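# Seat the arrow gear on the pin, aimed at the collar mark

## Task

Take the free gear that carries a painted arrow and slide it over the pin with the arrow face upward until it sits fully down, turned so the arrow aims at the mark on the collar. It must stay that way without the robot holding it; if the robot is still keeping it in place at the end, the goal is not met.

## Robot and tools

Robot: two Doosan M1013 six-joint arms, left_arm and right_arm, each ending in a Robotiq 2F-140 two-finger gripper with its own wrist camera. The root of left_arm sits at (-0.048, +0.542, 0) m and right_arm at (-0.030, -0.550, 0) m, each yawed slightly (quat_wxyz about (+0.999, 0, 0, -0.038) and (+0.999, 0, 0, -0.034)).

Frame: every reported pose uses one scene frame. Its origin is on the table surface midway between the arms, +z is up, +x points away from the robot over the table, and left_arm is toward +y. The arm names are labels, not image sides. The printed hand position may be off from reality, worse when the arm is stretched far. Gripper axes: fingers extend along its +z and move apart along its y. end_effector_position is the spot between the pads when closed; closed fingertips reach about 33 mm past it, open ones about 9 mm, and the tips advance about 24 mm as the fingers close, so keep that clearance over the table.

execute_actions takes "actions", a list holding nothing, one action, or one wait, plus an optional boolean "pictures". An empty list commands nothing and returns the state with camera images. An action is {"rows": [...], "steps": n}: 1 to 15 rows, n from 7 to 15 control steps (default 15), each step 1/30 s; row k is used on step k and the final row repeats for leftover steps. A wait is {"steps": n} with n up to 300, counted from the previous result; it sends nothing. Images come back only for an empty list or when pictures is true. A rejected call does nothing to the robot.

Each row is a single flat list of 18 numbers covering both arms: first left_arm's six joint targets, then its gripper position, force_limit, speed; then the same nine for right_arm. Send all 18 even when one arm stays still. Joint numbers are absolute target angles in radians, in the order waist, shoulder, elbow, forearm roll, wrist pitch, wrist roll, matching the Joint positions printout. Allowed ranges: elbow -2.792 to 2.792, all others -6.283 to 6.283. A target more than 0.010 rad outside its range and further out than the current angle is refused; true ends may differ from these by up to 0.010 rad, and targets beyond the true end are clipped there, which the result may report as "joint sent to its limit" (possibly about an earlier action). No such message does not prove there is room left.

Gripper numbers are absolute settings in [-1, 1]. position: +1 fully open (140 mm), about -0.8 pads touch, -1 squeezes until blocked. force_limit: roughly 14 N at -1, 60 N at 0, 107 N at +1 (for parts up to 40 mm wide). speed: about 30 mm/s at -1, 140 at 0, 250 at +1. To leave a gripper untouched, repeat its previous three numbers; a 0 is a real command. Once blocked while closing, a new force_limit only applies with a new position (e.g. switch -1 to -0.98) or if the object yields.

Motion limits: joint targets move at most 2.09 rad/s (waist, shoulder), 3.14 (elbow), 3.93 (wrist joints), with 0.3 s to accelerate, all joints of an arm synchronised. Targets are kept within 0.456 rad (waist, shoulder), 0.683 (elbow), 0.854 (wrist joints) of the measured angle, and scaled back if they would move the gripper over 70 mm from where it is. Between calls the arms continue toward the last row sent until motion settles or a step is HELD. Each result is read 7 steps before its action finishes; those remaining steps run afterward, before the next action.

Result lines: per-arm end_effector_position (m), end_effector_quat_wxyz and linear/angular velocities (m/s, rad/s); Joint positions and Joint velocities per arm in column order; object_status: 0 moving, 1 blocked while opening, 2 blocked while closing (a grip—confirm this after closing at -1), 3 reached the setting or pads met (a thin part may still be held). position_measured is in counts, 3 fully open to 230 pads touching, not linear in mm. Flange force is the estimated external force on the gripper, noisy, larger during acceleration, including a held part's weight; "no reading" means none available. HELD marks steps whose row was partly or wholly not sent. "joint command not followed" means a clearance check changed joint targets on some steps; the rest still ran. MOTOR HOT warns of heating from holding loads; OVER-TEMPERATURE FAULT means brakes until cooled.

Faults: if contact torque hits a joint's load limit (waist 312, shoulder 312, elbow 147, forearm roll 41.4, wrist pitch 41.4, wrist roll 41.4 N m, held weight included), or any outside force on the arm, tool or payload hits 144 N, that arm halts for 10 s, drops the rest of the call and yields to the contact. Avoid jamming the gear hard onto the pin, arm-to-arm contact, dropping or slamming parts, and anything leaving the table, which fails the task. Loose objects can get brief random shoves.

zoom_image: "camera" one of cam_head_left, cam_head_right, cam_high, cam_low (896x504 each), cam_left_wrist, cam_right_wrist (504x504 fisheye); "region" [x0, y0, x1, y1] in that image's pixels from the top-left, at most 504 by 504. It magnifies the latest full image. Approximate intrinsics are provided for each camera.

read_manual: optional "section", only "licences"; returns licence texts, no motion.

finished_scene: "scene" is the current scene number; ends it permanently, reports whether the goal held, and starts the next scene if any. Replying without any tool call ends everything.

Each tool is called after "Emit:" in YAML: its name, and indented under it one key for each argument.

## Session

Emit:
execute_actions:
  actions: []

Scene clock: 0.00 s of 4200.00 s.
left_arm: end_effector_position=(+0.3078, -0.1451, +0.2705) position_measured=3 object_status=3 end_effector_quat_wxyz=(-0.016, +0.979, -0.200, -0.022) end_effector_velocity=(+0.000, +0.000, +0.001) end_effector_angular_velocity=(-0.001, -0.001, +0.000) | right_arm: end_effector_position=(+0.6196, -0.5937, +0.3212) position_measured=3 object_status=3 end_effector_quat_wxyz=(-0.000, +0.999, -0.034, +0.000) end_effector_velocity=(+0.000, +0.000, +0.000) end_effector_angular_velocity=(-0.000, -0.001, +0.001)
Joint positions: left_arm=[-1.055  0.405  1.382 -0.016  1.406  0.846] | right_arm=[-0.052  0.165  1.604  0.     1.372  1.518]
Joint velocities: left_arm=[ 0.    -0.001  0.     0.    -0.     0.   ] | right_arm=[ 0.001 -0.    -0.    -0.    -0.001  0.   ]
Flange force (N, the push that the arm receives, along the gripper's own x y z axes): no reading

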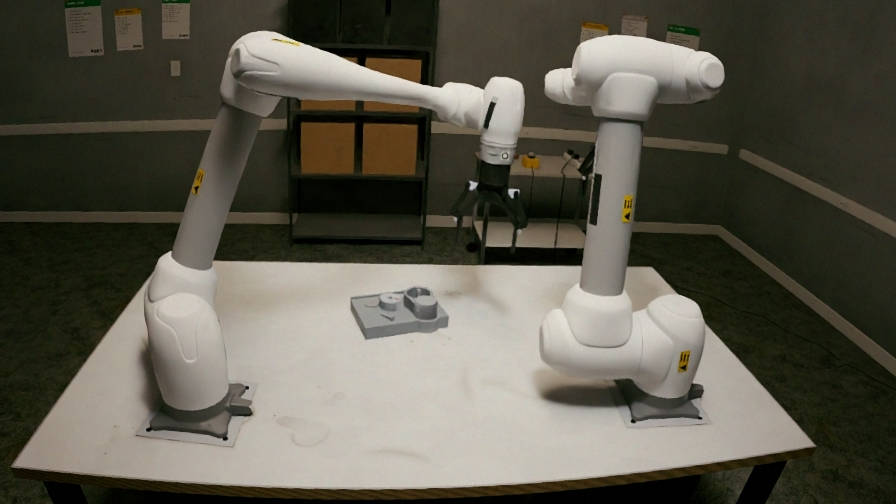

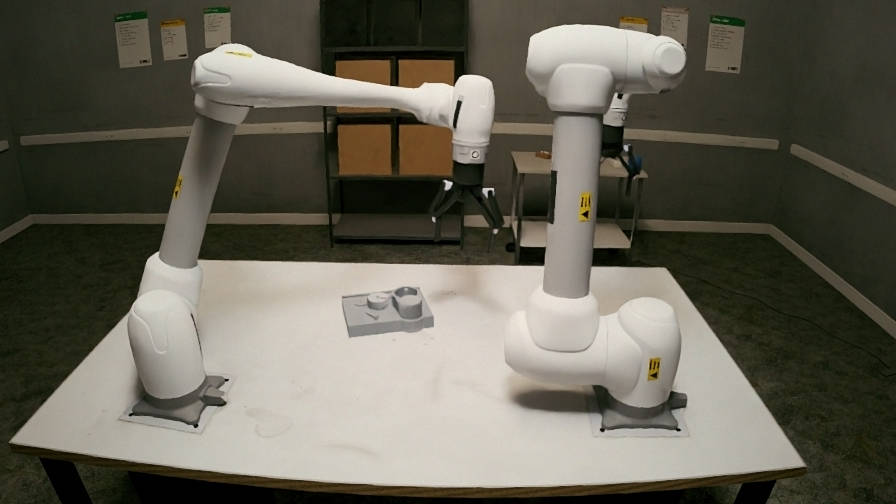

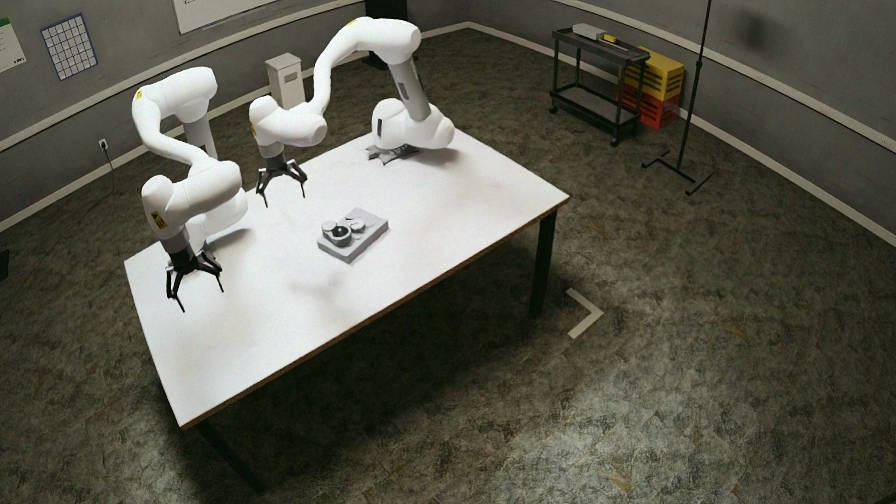

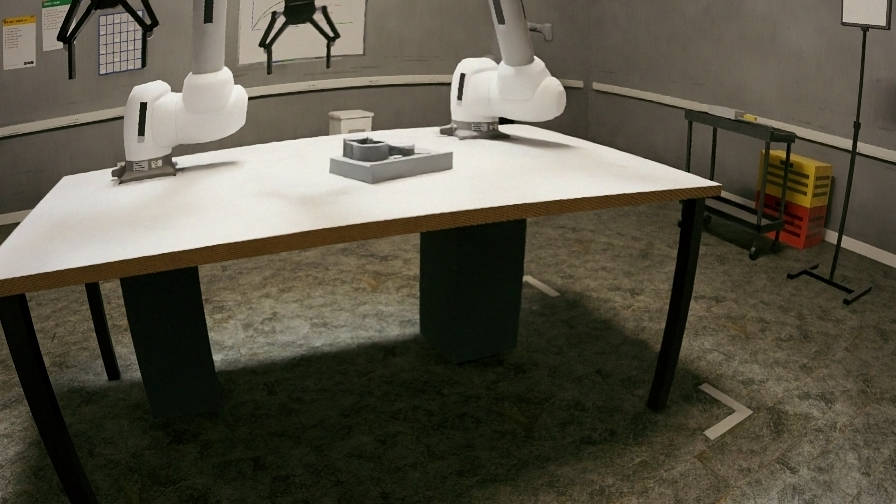

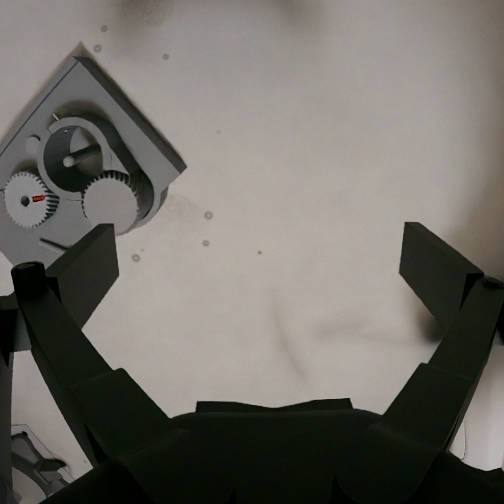

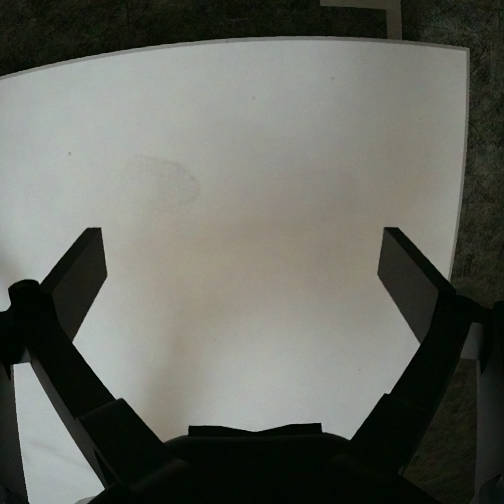

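Emit:
zoom_image:
  camera: "cam_left_wrist"
  region: [0, 40, 220, 280]

Emit:
zoom_image:
  camera: "cam_head_left"
  region: [335, 270, 465, 350]

Emit:
zoom_image:
  camera: "cam_low"
  region: [320, 120, 460, 195]

Emit:
zoom_image:
  camera: "cam_high"
  region: [305, 195, 400, 270]

Region (0, 40, 220, 280) of cam_left_wrist's 504x504 image, scaled by 2.100, with more detail than that image has; it fills the left 462 columns of this view, and the rest is white.

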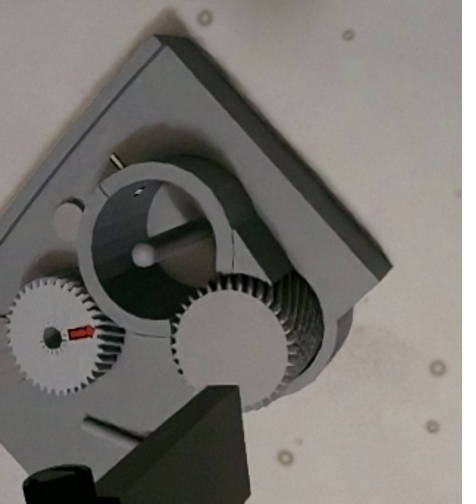

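Region (335, 270, 465, 350) of cam_head_left's 896x504 image, scaled by 3.877, with more detail than that image has; it fills the top 310 rows of this view, and the rest is white.

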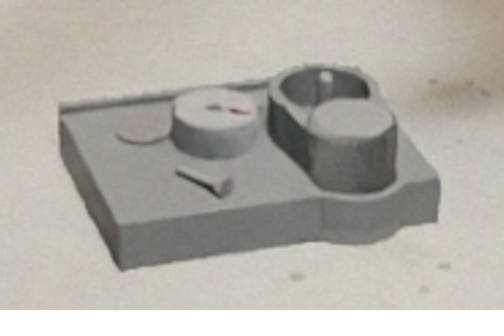

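Region (320, 120, 460, 195) of cam_low's 896x504 image, scaled by 3.600, with more detail than that image has; it fills the top 270 rows of this view, and the rest is white.

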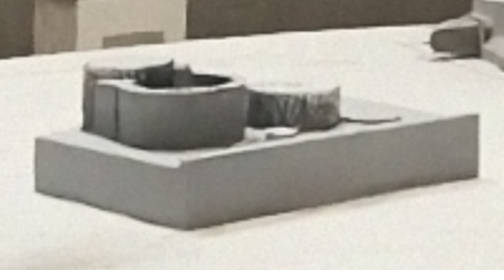

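Region (305, 195, 400, 270) of cam_high's 896x504 image, scaled by 5.305, with more detail than that image has; it fills the top 398 rows of this view, and the rest is white.

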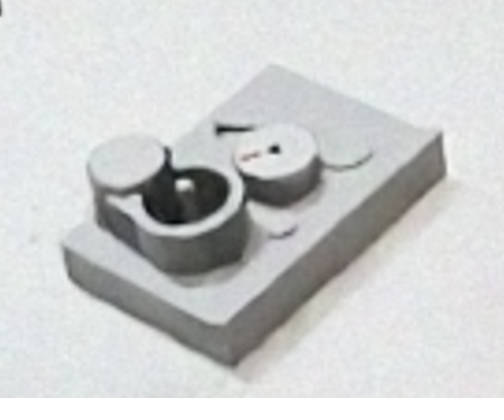

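Emit:
execute_actions:
  actions:
    - {"rows":[[-0.722,0.2825,1.5888,0,1.2703,0.7726,1,0,0,-0.052,0.165,1.604,0,1.372,1.518,1,0,0]]}

Emit:
execute_actions:
  actions:
    - {"steps":30}
  pictures: true

Scene clock: 1.07 s of 4200.00 s.
left_arm: end_effector_position=(+0.3791, -0.0743, +0.2636) position_measured=3 object_status=3 end_effector_quat_wxyz=(-0.009, +0.992, -0.126, -0.014) end_effector_velocity=(+0.346, +0.396, -0.039) end_effector_angular_velocity=(-0.063, -0.085, +0.795) | right_arm: end_effector_position=(+0.6196, -0.5938, +0.3214) position_measured=3 object_status=3 end_effector_quat_wxyz=(+0.000, +0.999, -0.034, +0.000) end_effector_velocity=(+0.000, -0.001, +0.001) end_effector_angular_velocity=(-0.000, -0.001, -0.002)
Joint positions: left_arm=[-0.931  0.359  1.459 -0.011  1.355  0.818] | right_arm=[-0.052  0.165  1.604  0.     1.372  1.518]
Joint velocities: left_arm=[ 0.658 -0.241  0.407  0.034 -0.266 -0.143] | right_arm=[-0.002  0.    -0.002 -0.     0.001 -0.   ]
Flange force (N, the push that the arm receives, along the gripper's own x y z axes): left_arm=[0.5 9.6 1.8] | right_arm=[-1.0 1.7 -2.2]
Steps of this call (steps 1 to 24: nothing new was sent; steps 25 to 32: the first 8 steps of this action). Readings (joint positions | what the end effector reports):
25: left_arm=[-1.055 0.405 1.382 -0.016 1.406 0.846] | right_arm=[-0.052 0.165 1.604 0.000 1.372 1.518] | left_arm position_measured=3 object_status=3 | right_arm position_measured=3 object_status=3
26: left_arm=[-1.051 0.404 1.384 -0.016 1.405 0.845] | right_arm=[-0.052 0.165 1.604 0.000 1.372 1.518] | left_arm position_measured=3 object_status=3 | right_arm position_measured=3 object_status=3
28: left_arm=[-1.022 0.393 1.403 -0.015 1.392 0.838] | right_arm=[-0.052 0.165 1.604 0.000 1.372 1.518] | left_arm position_measured=3 object_status=3 | right_arm position_measured=3 object_status=3
32: the state above

Scene clock: 2.07 s of 4200.00 s.
left_arm: end_effector_position=(+0.4704, +0.0602, +0.2499) position_measured=3 object_status=3 end_effector_quat_wxyz=(-0.000, +1.000, +0.000, -0.000) end_effector_velocity=(-0.000, -0.000, -0.002) end_effector_angular_velocity=(+0.002, -0.001, -0.001) | right_arm: end_effector_position=(+0.6196, -0.5938, +0.3215) position_measured=3 object_status=3 end_effector_quat_wxyz=(+0.000, +0.999, -0.034, +0.000) end_effector_velocity=(+0.000, -0.001, +0.001) end_effector_angular_velocity=(+0.001, -0.001, -0.001)
Joint positions: left_arm=[-0.722  0.283  1.589 -0.     1.27   0.773] | right_arm=[-0.052  0.165  1.604  0.     1.372  1.518]
Joint velocities: left_arm=[-0.001  0.001  0.001  0.002 -0.002 -0.001] | right_arm=[-0.001 -0.    -0.001  0.001  0.001 -0.   ]
Flange force (N, the push that the arm receives, along the gripper's own x y z axes): left_arm=[-0.7 6.0 2.4] | right_arm=[0.1 2.4 -3.2]
Kept back: nothing.
Steps of this call (steps 1 to 7: the last 7 steps of your previous action; steps 8 to 30: the robot went on to your last target). Readings (joint positions | what the end effector reports):
1: left_arm=[-0.908 0.351 1.473 -0.009 1.346 0.814] | right_arm=[-0.052 0.165 1.604 0.000 1.372 1.518] | left_arm position_measured=3 object_status=3 | right_arm position_measured=3 object_status=3
2: left_arm=[-0.886 0.343 1.487 -0.008 1.337 0.809] | right_arm=[-0.052 0.165 1.604 0.000 1.372 1.518] | left_arm position_measured=3 object_status=3 | right_arm position_measured=3 object_status=3
4: left_arm=[-0.841 0.326 1.515 -0.006 1.319 0.799] | right_arm=[-0.052 0.165 1.604 0.000 1.372 1.518] | left_arm position_measured=3 object_status=3 | right_arm position_measured=3 object_status=3
8: left_arm=[-0.751 0.293 1.570 -0.001 1.282 0.779] | right_arm=[-0.052 0.165 1.604 0.000 1.372 1.518] | left_arm position_measured=3 object_status=3 | right_arm position_measured=3 object_status=3
30: the state above
All arms were judged still, so your last target was given up. Only a new action makes them travel on or press farther. Fingers that are still opening or closing keep moving.

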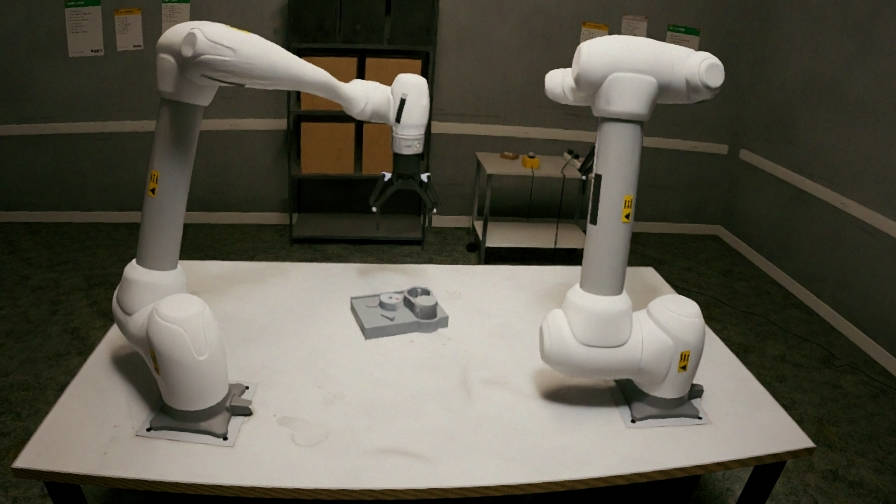

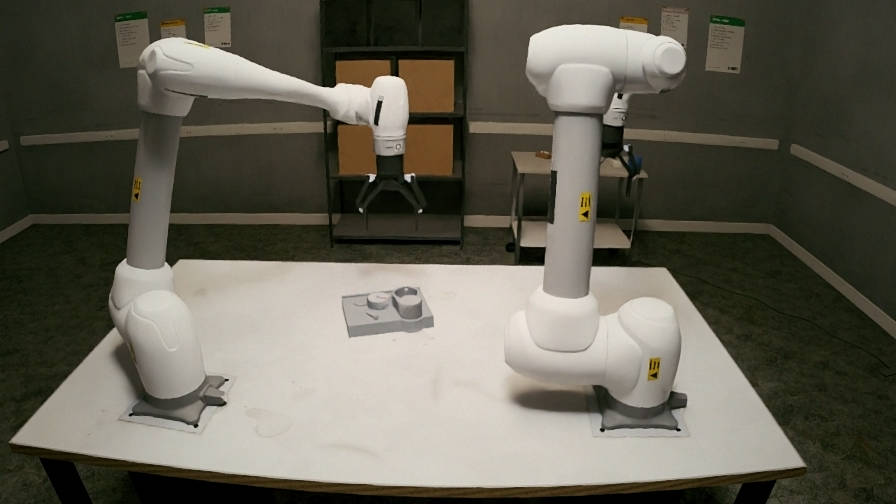

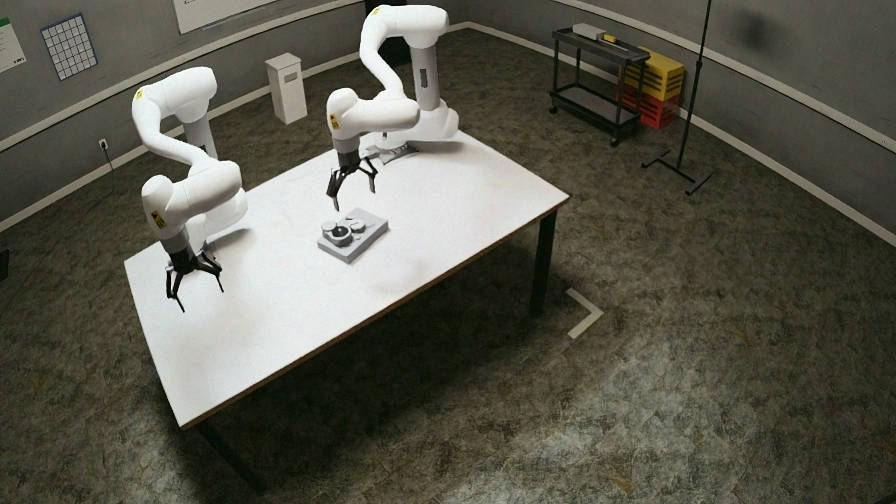

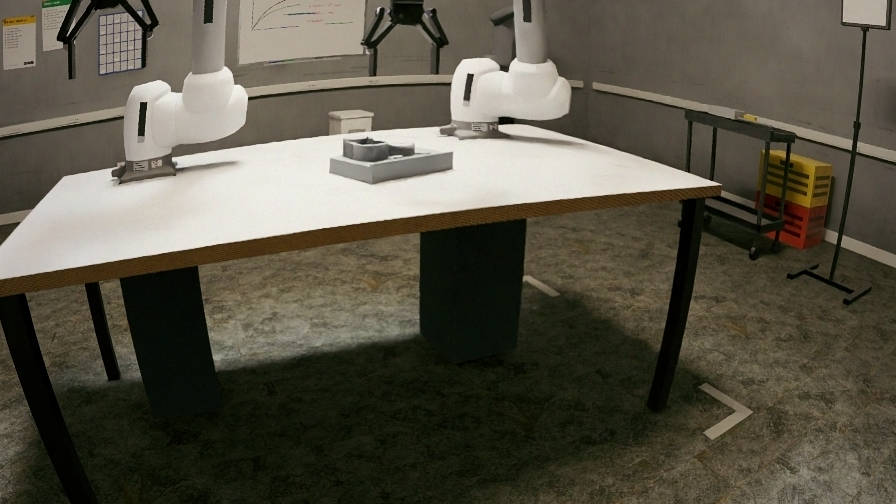

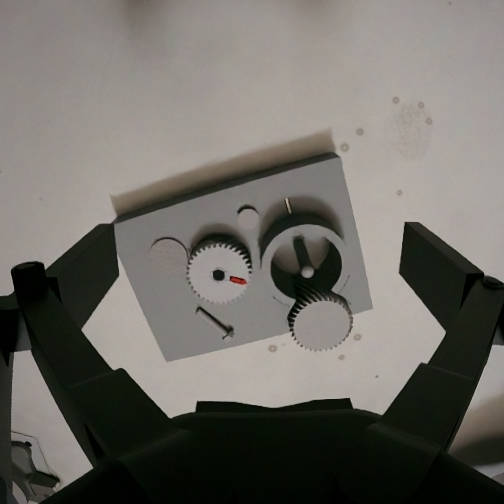

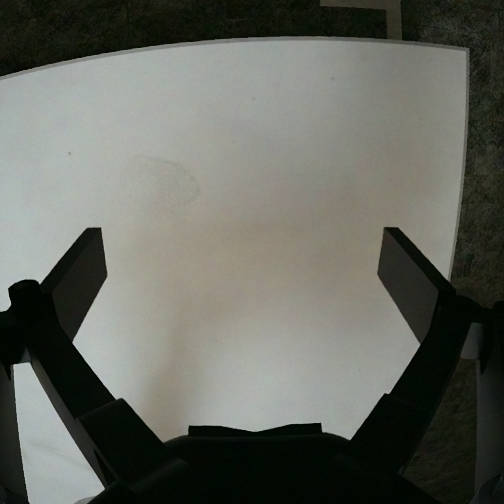

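Emit:
zoom_image:
  camera: "cam_left_wrist"
  region: [170, 170, 380, 370]

Region (170, 170, 380, 370) of cam_left_wrist's 504x504 image, scaled by 2.400, with more detail than that image has; it fills the top 480 rows of this view, and the rest is white.

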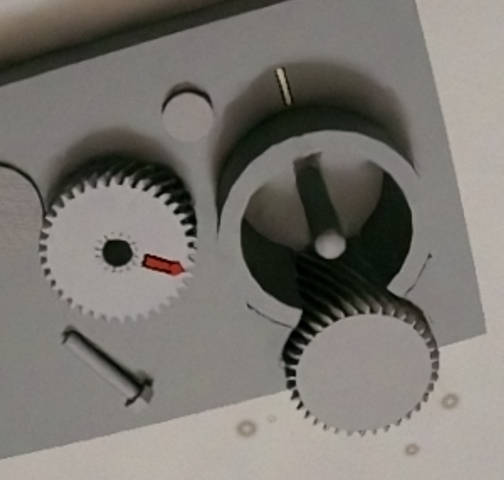

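Emit:
execute_actions:
  actions:
    - {"rows":[[-0.7787,0.217,1.869,0,1.0556,0.7161,1,0,0,-0.052,0.165,1.604,0,1.372,1.518,1,0,0]]}

Emit:
execute_actions:
  actions:
    - {"steps":20}
  pictures: true

Scene clock: 3.43 s of 4200.00 s.
left_arm: end_effector_position=(+0.4117, +0.0834, +0.1789) position_measured=3 object_status=3 end_effector_quat_wxyz=(-0.000, +1.000, -0.000, +0.000) end_effector_velocity=(-0.325, +0.156, -0.362) end_effector_angular_velocity=(+0.001, +0.003, -0.004) | right_arm: end_effector_position=(+0.6196, -0.5938, +0.3215) position_measured=3 object_status=3 end_effector_quat_wxyz=(+0.000, +0.999, -0.034, +0.000) end_effector_velocity=(-0.000, -0.002, +0.000) end_effector_angular_velocity=(-0.000, +0.001, -0.002)
Joint positions: left_arm=[-0.762  0.236  1.786  0.     1.12   0.733] | right_arm=[-0.052  0.165  1.604 -0.     1.372  1.518]
Joint velocities: left_arm=[-0.211 -0.244  1.033 -0.001 -0.787 -0.207] | right_arm=[-0.002  0.    -0.    -0.     0.001 -0.   ]
Flange force (N, the push that the arm receives, along the gripper's own x y z axes): left_arm=[-3.1 3.5 0.0] | right_arm=[0.5 4.2 -2.2]
Steps of this call (steps 1 to 33: nothing new was sent; steps 34 to 41: the first 8 steps of this action). Readings (joint positions | what the end effector reports):
34: left_arm=[-0.722 0.282 1.589 0.000 1.270 0.773] | right_arm=[-0.052 0.165 1.604 -0.000 1.372 1.518] | left_arm position_measured=3 object_status=3 | right_arm position_measured=3 object_status=3
35: left_arm=[-0.723 0.281 1.594 0.000 1.266 0.771] | right_arm=[-0.052 0.165 1.604 -0.000 1.372 1.518] | left_arm position_measured=3 object_status=3 | right_arm position_measured=3 object_status=3
37: left_arm=[-0.732 0.271 1.639 0.000 1.232 0.762] | right_arm=[-0.052 0.165 1.604 -0.000 1.372 1.518] | left_arm position_measured=3 object_status=3 | right_arm position_measured=3 object_status=3
41: the state above

Scene clock: 4.10 s of 4200.00 s.
left_arm: end_effector_position=(+0.3852, +0.0971, +0.1500) position_measured=3 object_status=3 end_effector_quat_wxyz=(-0.000, +1.000, -0.000, -0.000) end_effector_velocity=(+0.000, +0.000, -0.001) end_effector_angular_velocity=(+0.001, +0.001, +0.000) | right_arm: end_effector_position=(+0.6196, -0.5938, +0.3215) position_measured=3 object_status=3 end_effector_quat_wxyz=(+0.000, +0.999, -0.034, +0.000) end_effector_velocity=(+0.000, +0.001, +0.000) end_effector_angular_velocity=(-0.000, -0.000, +0.002)
Joint positions: left_arm=[-0.779  0.217  1.869  0.     1.056  0.716] | right_arm=[-0.052  0.165  1.604 -0.     1.372  1.518]
Joint velocities: left_arm=[0.    0.001 0.    0.    0.    0.   ] | right_arm=[ 0.002  0.    -0.001 -0.     0.     0.   ]
Flange force (N, the push that the arm receives, along the gripper's own x y z axes): left_arm=[-1.1 5.5 3.0] | right_arm=[-0.5 0.2 -2.6]
Kept back: nothing.
Steps of this call (steps 1 to 7: the last 7 steps of your previous action; steps 8 to 20: the robot went on to your last target). Readings (joint positions | what the end effector reports):
1: left_arm=[-0.769 0.229 1.819 0.000 1.094 0.726] | right_arm=[-0.052 0.165 1.604 -0.000 1.372 1.518] | left_arm position_measured=3 object_status=3 | right_arm position_measured=3 object_status=3
2: left_arm=[-0.774 0.223 1.846 0.000 1.074 0.721] | right_arm=[-0.052 0.165 1.604 0.000 1.372 1.518] | left_arm position_measured=3 object_status=3 | right_arm position_measured=3 object_status=3
4: left_arm=[-0.779 0.217 1.868 0.000 1.057 0.716] | right_arm=[-0.052 0.165 1.604 0.000 1.372 1.518] | left_arm position_measured=3 object_status=3 | right_arm position_measured=3 object_status=3
8: left_arm=[-0.779 0.217 1.869 0.000 1.056 0.716] | right_arm=[-0.052 0.165 1.604 -0.000 1.372 1.518] | left_arm position_measured=3 object_status=3 | right_arm position_measured=3 object_status=3
20: the state above

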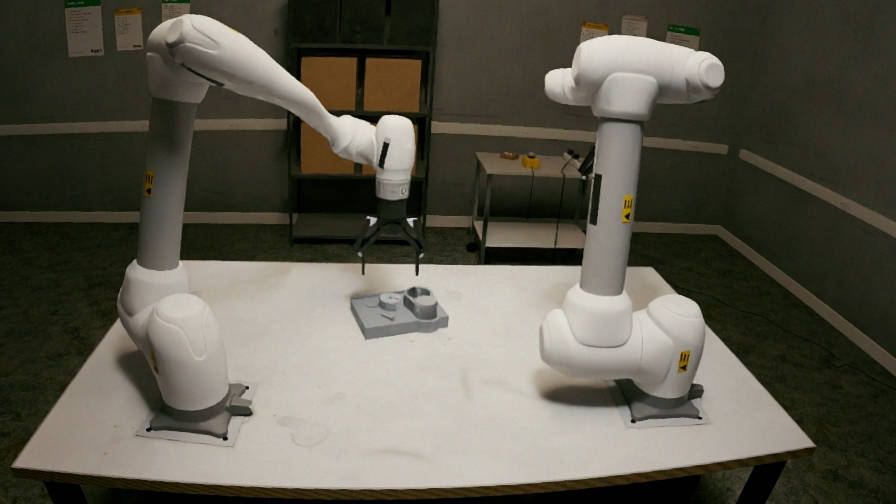

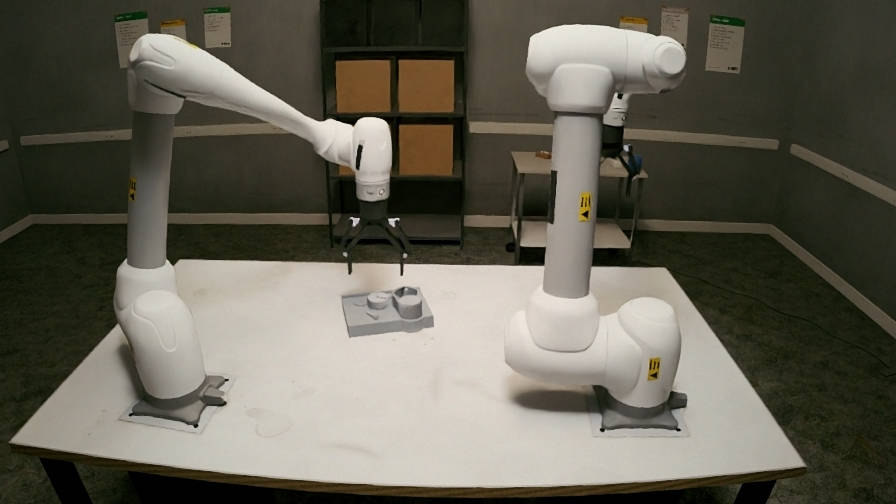

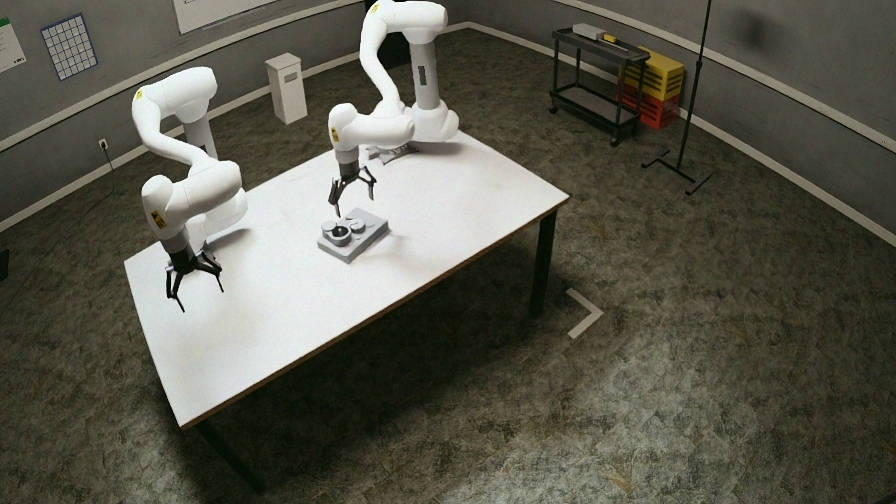

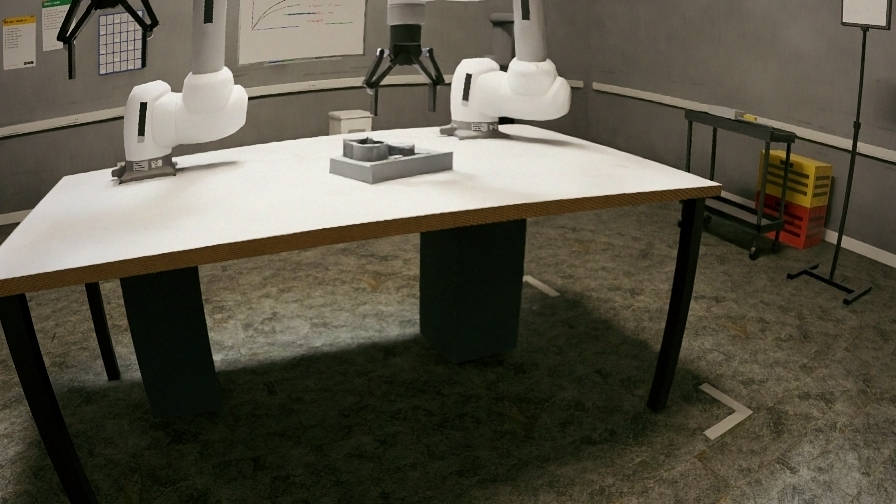

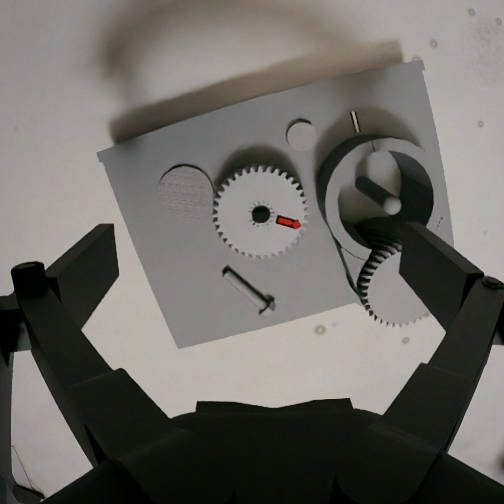

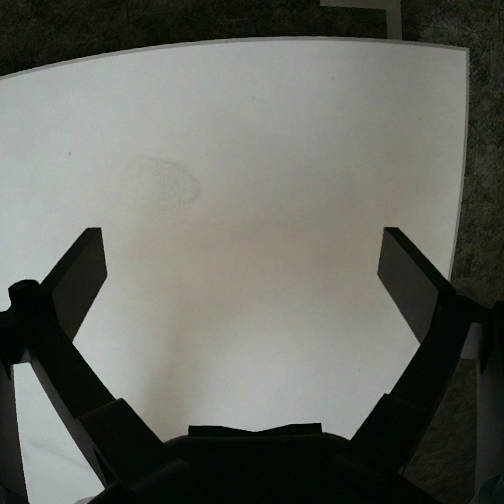

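Emit:
execute_actions:
  actions:
    - {"rows":[[-0.9274,0.2788,1.788,0,1.0748,0.2874,0.25,0,0,-0.052,0.165,1.604,0,1.372,1.518,1,0,0]]}

Emit:
execute_actions:
  actions:
    - {"steps":20}
  pictures: true

Emit:
zoom_image:
  camera: "cam_left_wrist"
  region: [130, 20, 390, 290]

Scene clock: 5.00 s of 4200.00 s.
left_arm: end_effector_position=(+0.3540, +0.0306, +0.1502) position_measured=52 object_status=0 end_effector_quat_wxyz=(+0.000, +0.995, +0.097, +0.000) end_effector_velocity=(-0.205, -0.371, -0.000) end_effector_angular_velocity=(-0.001, +0.000, +1.073) | right_arm: end_effector_position=(+0.6196, -0.5938, +0.3215) position_measured=3 object_status=3 end_effector_quat_wxyz=(+0.000, +0.999, -0.034, +0.000) end_effector_velocity=(+0.001, +0.000, +0.000) end_effector_angular_velocity=(+0.000, -0.002, -0.000)
Joint positions: left_arm=[-0.882  0.26   1.813 -0.     1.069  0.418] | right_arm=[-0.052  0.165  1.604 -0.     1.372  1.518]
Joint velocities: left_arm=[-0.586  0.241 -0.318 -0.001  0.077 -1.659] | right_arm=[-0.     0.    -0.001  0.    -0.001 -0.   ]
Flange force (N, the push that the arm receives, along the gripper's own x y z axes): left_arm=[-0.3 3.8 1.6] | right_arm=[1.1 1.1 -2.9]
Steps of this call (steps 1 to 15: the robot went on to your last target; steps 16 to 19: nothing new was sent; steps 20 to 27: the first 8 steps of this action). Readings (joint positions | what the end effector reports):
20: left_arm=[-0.779 0.217 1.869 -0.000 1.056 0.716] | right_arm=[-0.052 0.165 1.604 -0.000 1.372 1.518] | left_arm position_measured=3 object_status=0 | right_arm position_measured=3 object_status=3
21: left_arm=[-0.781 0.218 1.868 -0.000 1.056 0.709] | right_arm=[-0.052 0.165 1.604 -0.000 1.372 1.518] | left_arm position_measured=6 object_status=0 | right_arm position_measured=3 object_status=3
23: left_arm=[-0.800 0.226 1.857 -0.000 1.058 0.653] | right_arm=[-0.052 0.165 1.604 -0.000 1.372 1.518] | left_arm position_measured=21 object_status=0 | right_arm position_measured=3 object_status=3
27: the state above

Scene clock: 5.67 s of 4200.00 s.
left_arm: end_effector_position=(+0.3372, +0.0021, +0.1500) position_measured=98 object_status=3 end_effector_quat_wxyz=(-0.000, +0.990, +0.139, -0.000) end_effector_velocity=(+0.000, -0.000, +0.001) end_effector_angular_velocity=(-0.002, +0.000, +0.000) | right_arm: end_effector_position=(+0.6196, -0.5938, +0.3215) position_measured=3 object_status=3 end_effector_quat_wxyz=(+0.000, +0.999, -0.034, +0.000) end_effector_velocity=(-0.000, -0.001, -0.000) end_effector_angular_velocity=(-0.000, +0.001, -0.002)
Joint positions: left_arm=[-0.928  0.279  1.788 -0.     1.075  0.287] | right_arm=[-0.052  0.165  1.604 -0.     1.372  1.518]
Joint velocities: left_arm=[ 0.    -0.001 -0.001 -0.001  0.     0.001] | right_arm=[-0.002  0.     0.    -0.     0.    -0.   ]
Flange force (N, the push that the arm receives, along the gripper's own x y z axes): left_arm=[-4.2 3.5 1.5] | right_arm=[-0.1 2.4 -2.4]
Kept back: nothing.
Steps of this call (steps 1 to 7: the last 7 steps of your previous action; steps 8 to 20: the robot went on to your last target). Readings (joint positions | what the end effector reports):
1: left_arm=[-0.900 0.268 1.803 -0.000 1.071 0.367] | right_arm=[-0.052 0.165 1.604 -0.000 1.372 1.518] | left_arm position_measured=59 object_status=0 | right_arm position_measured=3 object_status=3
2: left_arm=[-0.914 0.273 1.795 -0.000 1.073 0.328] | right_arm=[-0.052 0.165 1.604 -0.000 1.372 1.518] | left_arm position_measured=67 object_status=0 | right_arm position_measured=3 object_status=3
4: left_arm=[-0.927 0.279 1.788 -0.000 1.075 0.290] | right_arm=[-0.052 0.165 1.604 -0.000 1.372 1.518] | left_arm position_measured=82 object_status=0 | right_arm position_measured=3 object_status=3
8: left_arm=[-0.928 0.279 1.788 -0.000 1.075 0.287] | right_arm=[-0.052 0.165 1.604 -0.000 1.372 1.518] | left_arm position_measured=98 object_status=0 | right_arm position_measured=3 object_status=3
20: the state above

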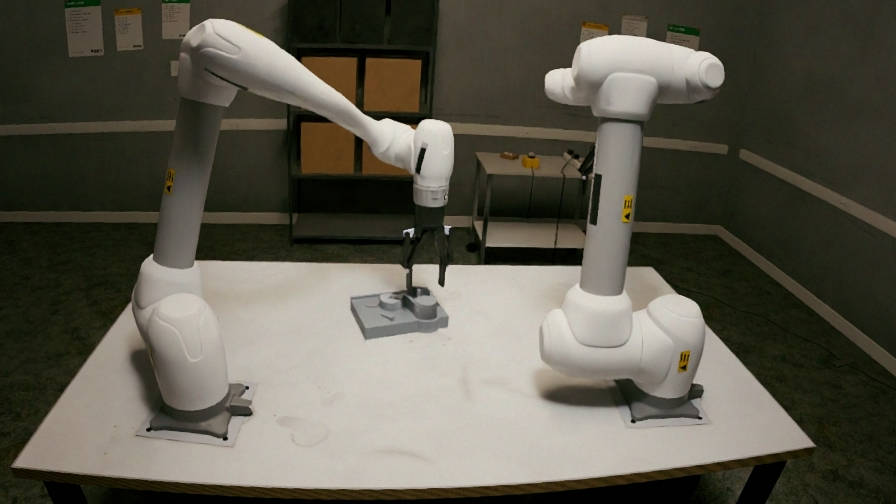

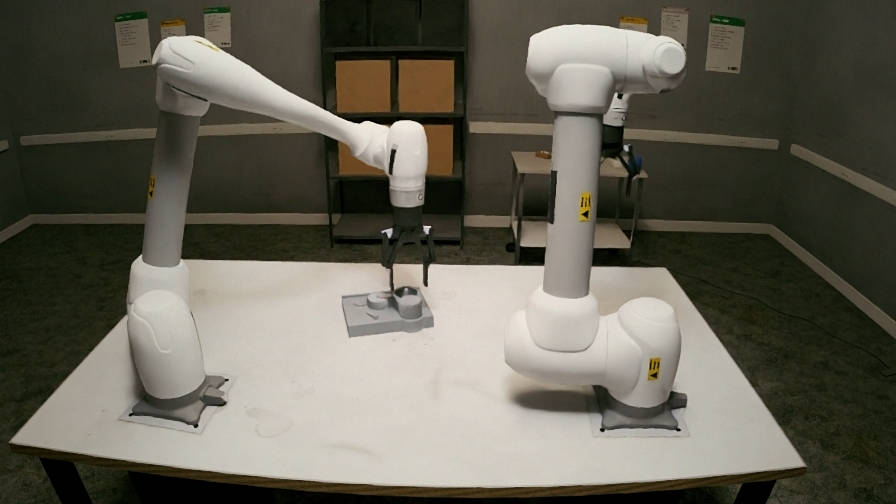

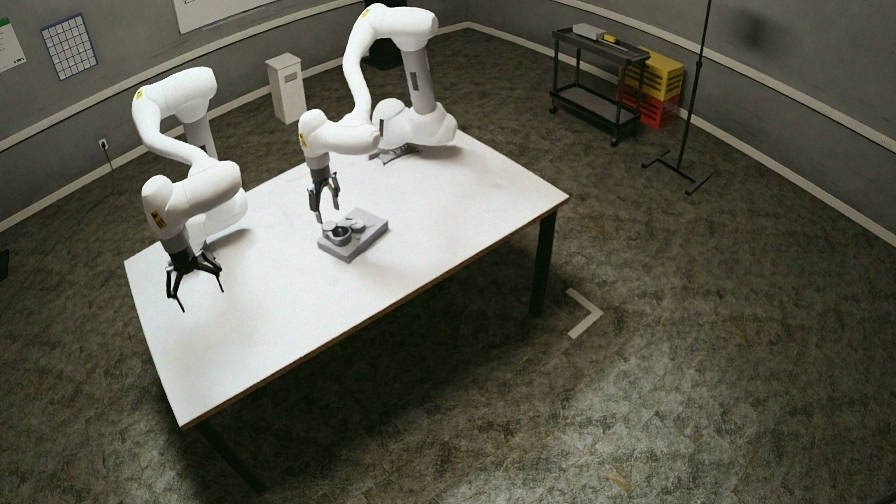

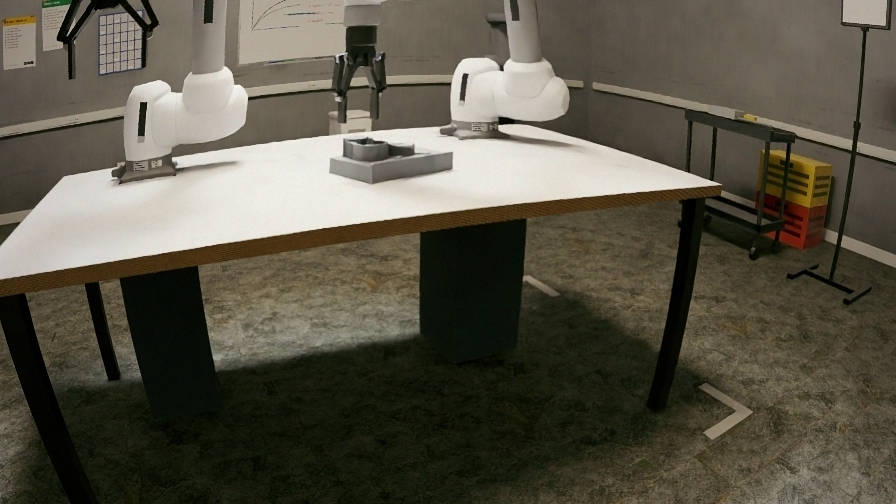

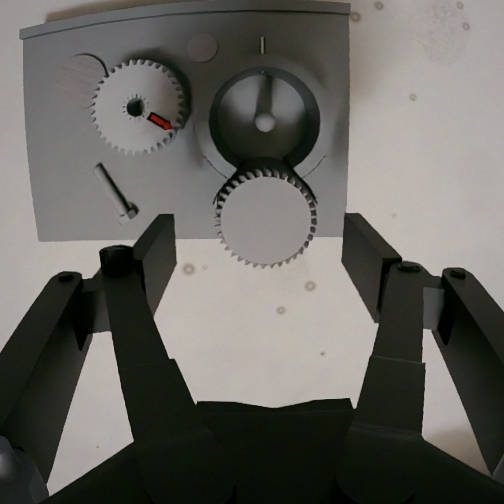

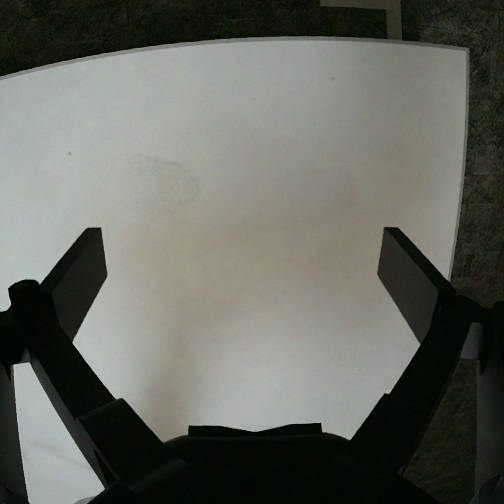

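Region (130, 20, 390, 290) of cam_left_wrist's 504x504 image, scaled by 1.867, with more detail than that image has; it fills the left 485 columns of this view, and the rest is white.

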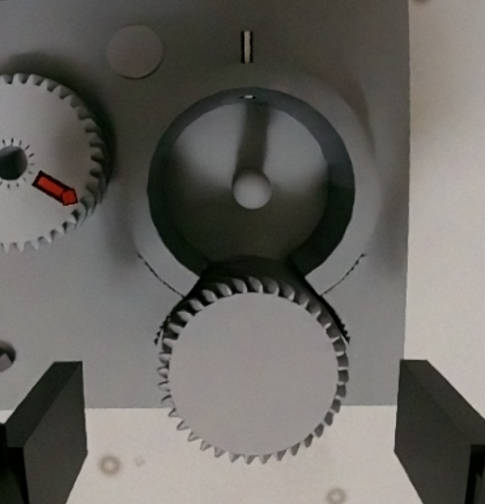

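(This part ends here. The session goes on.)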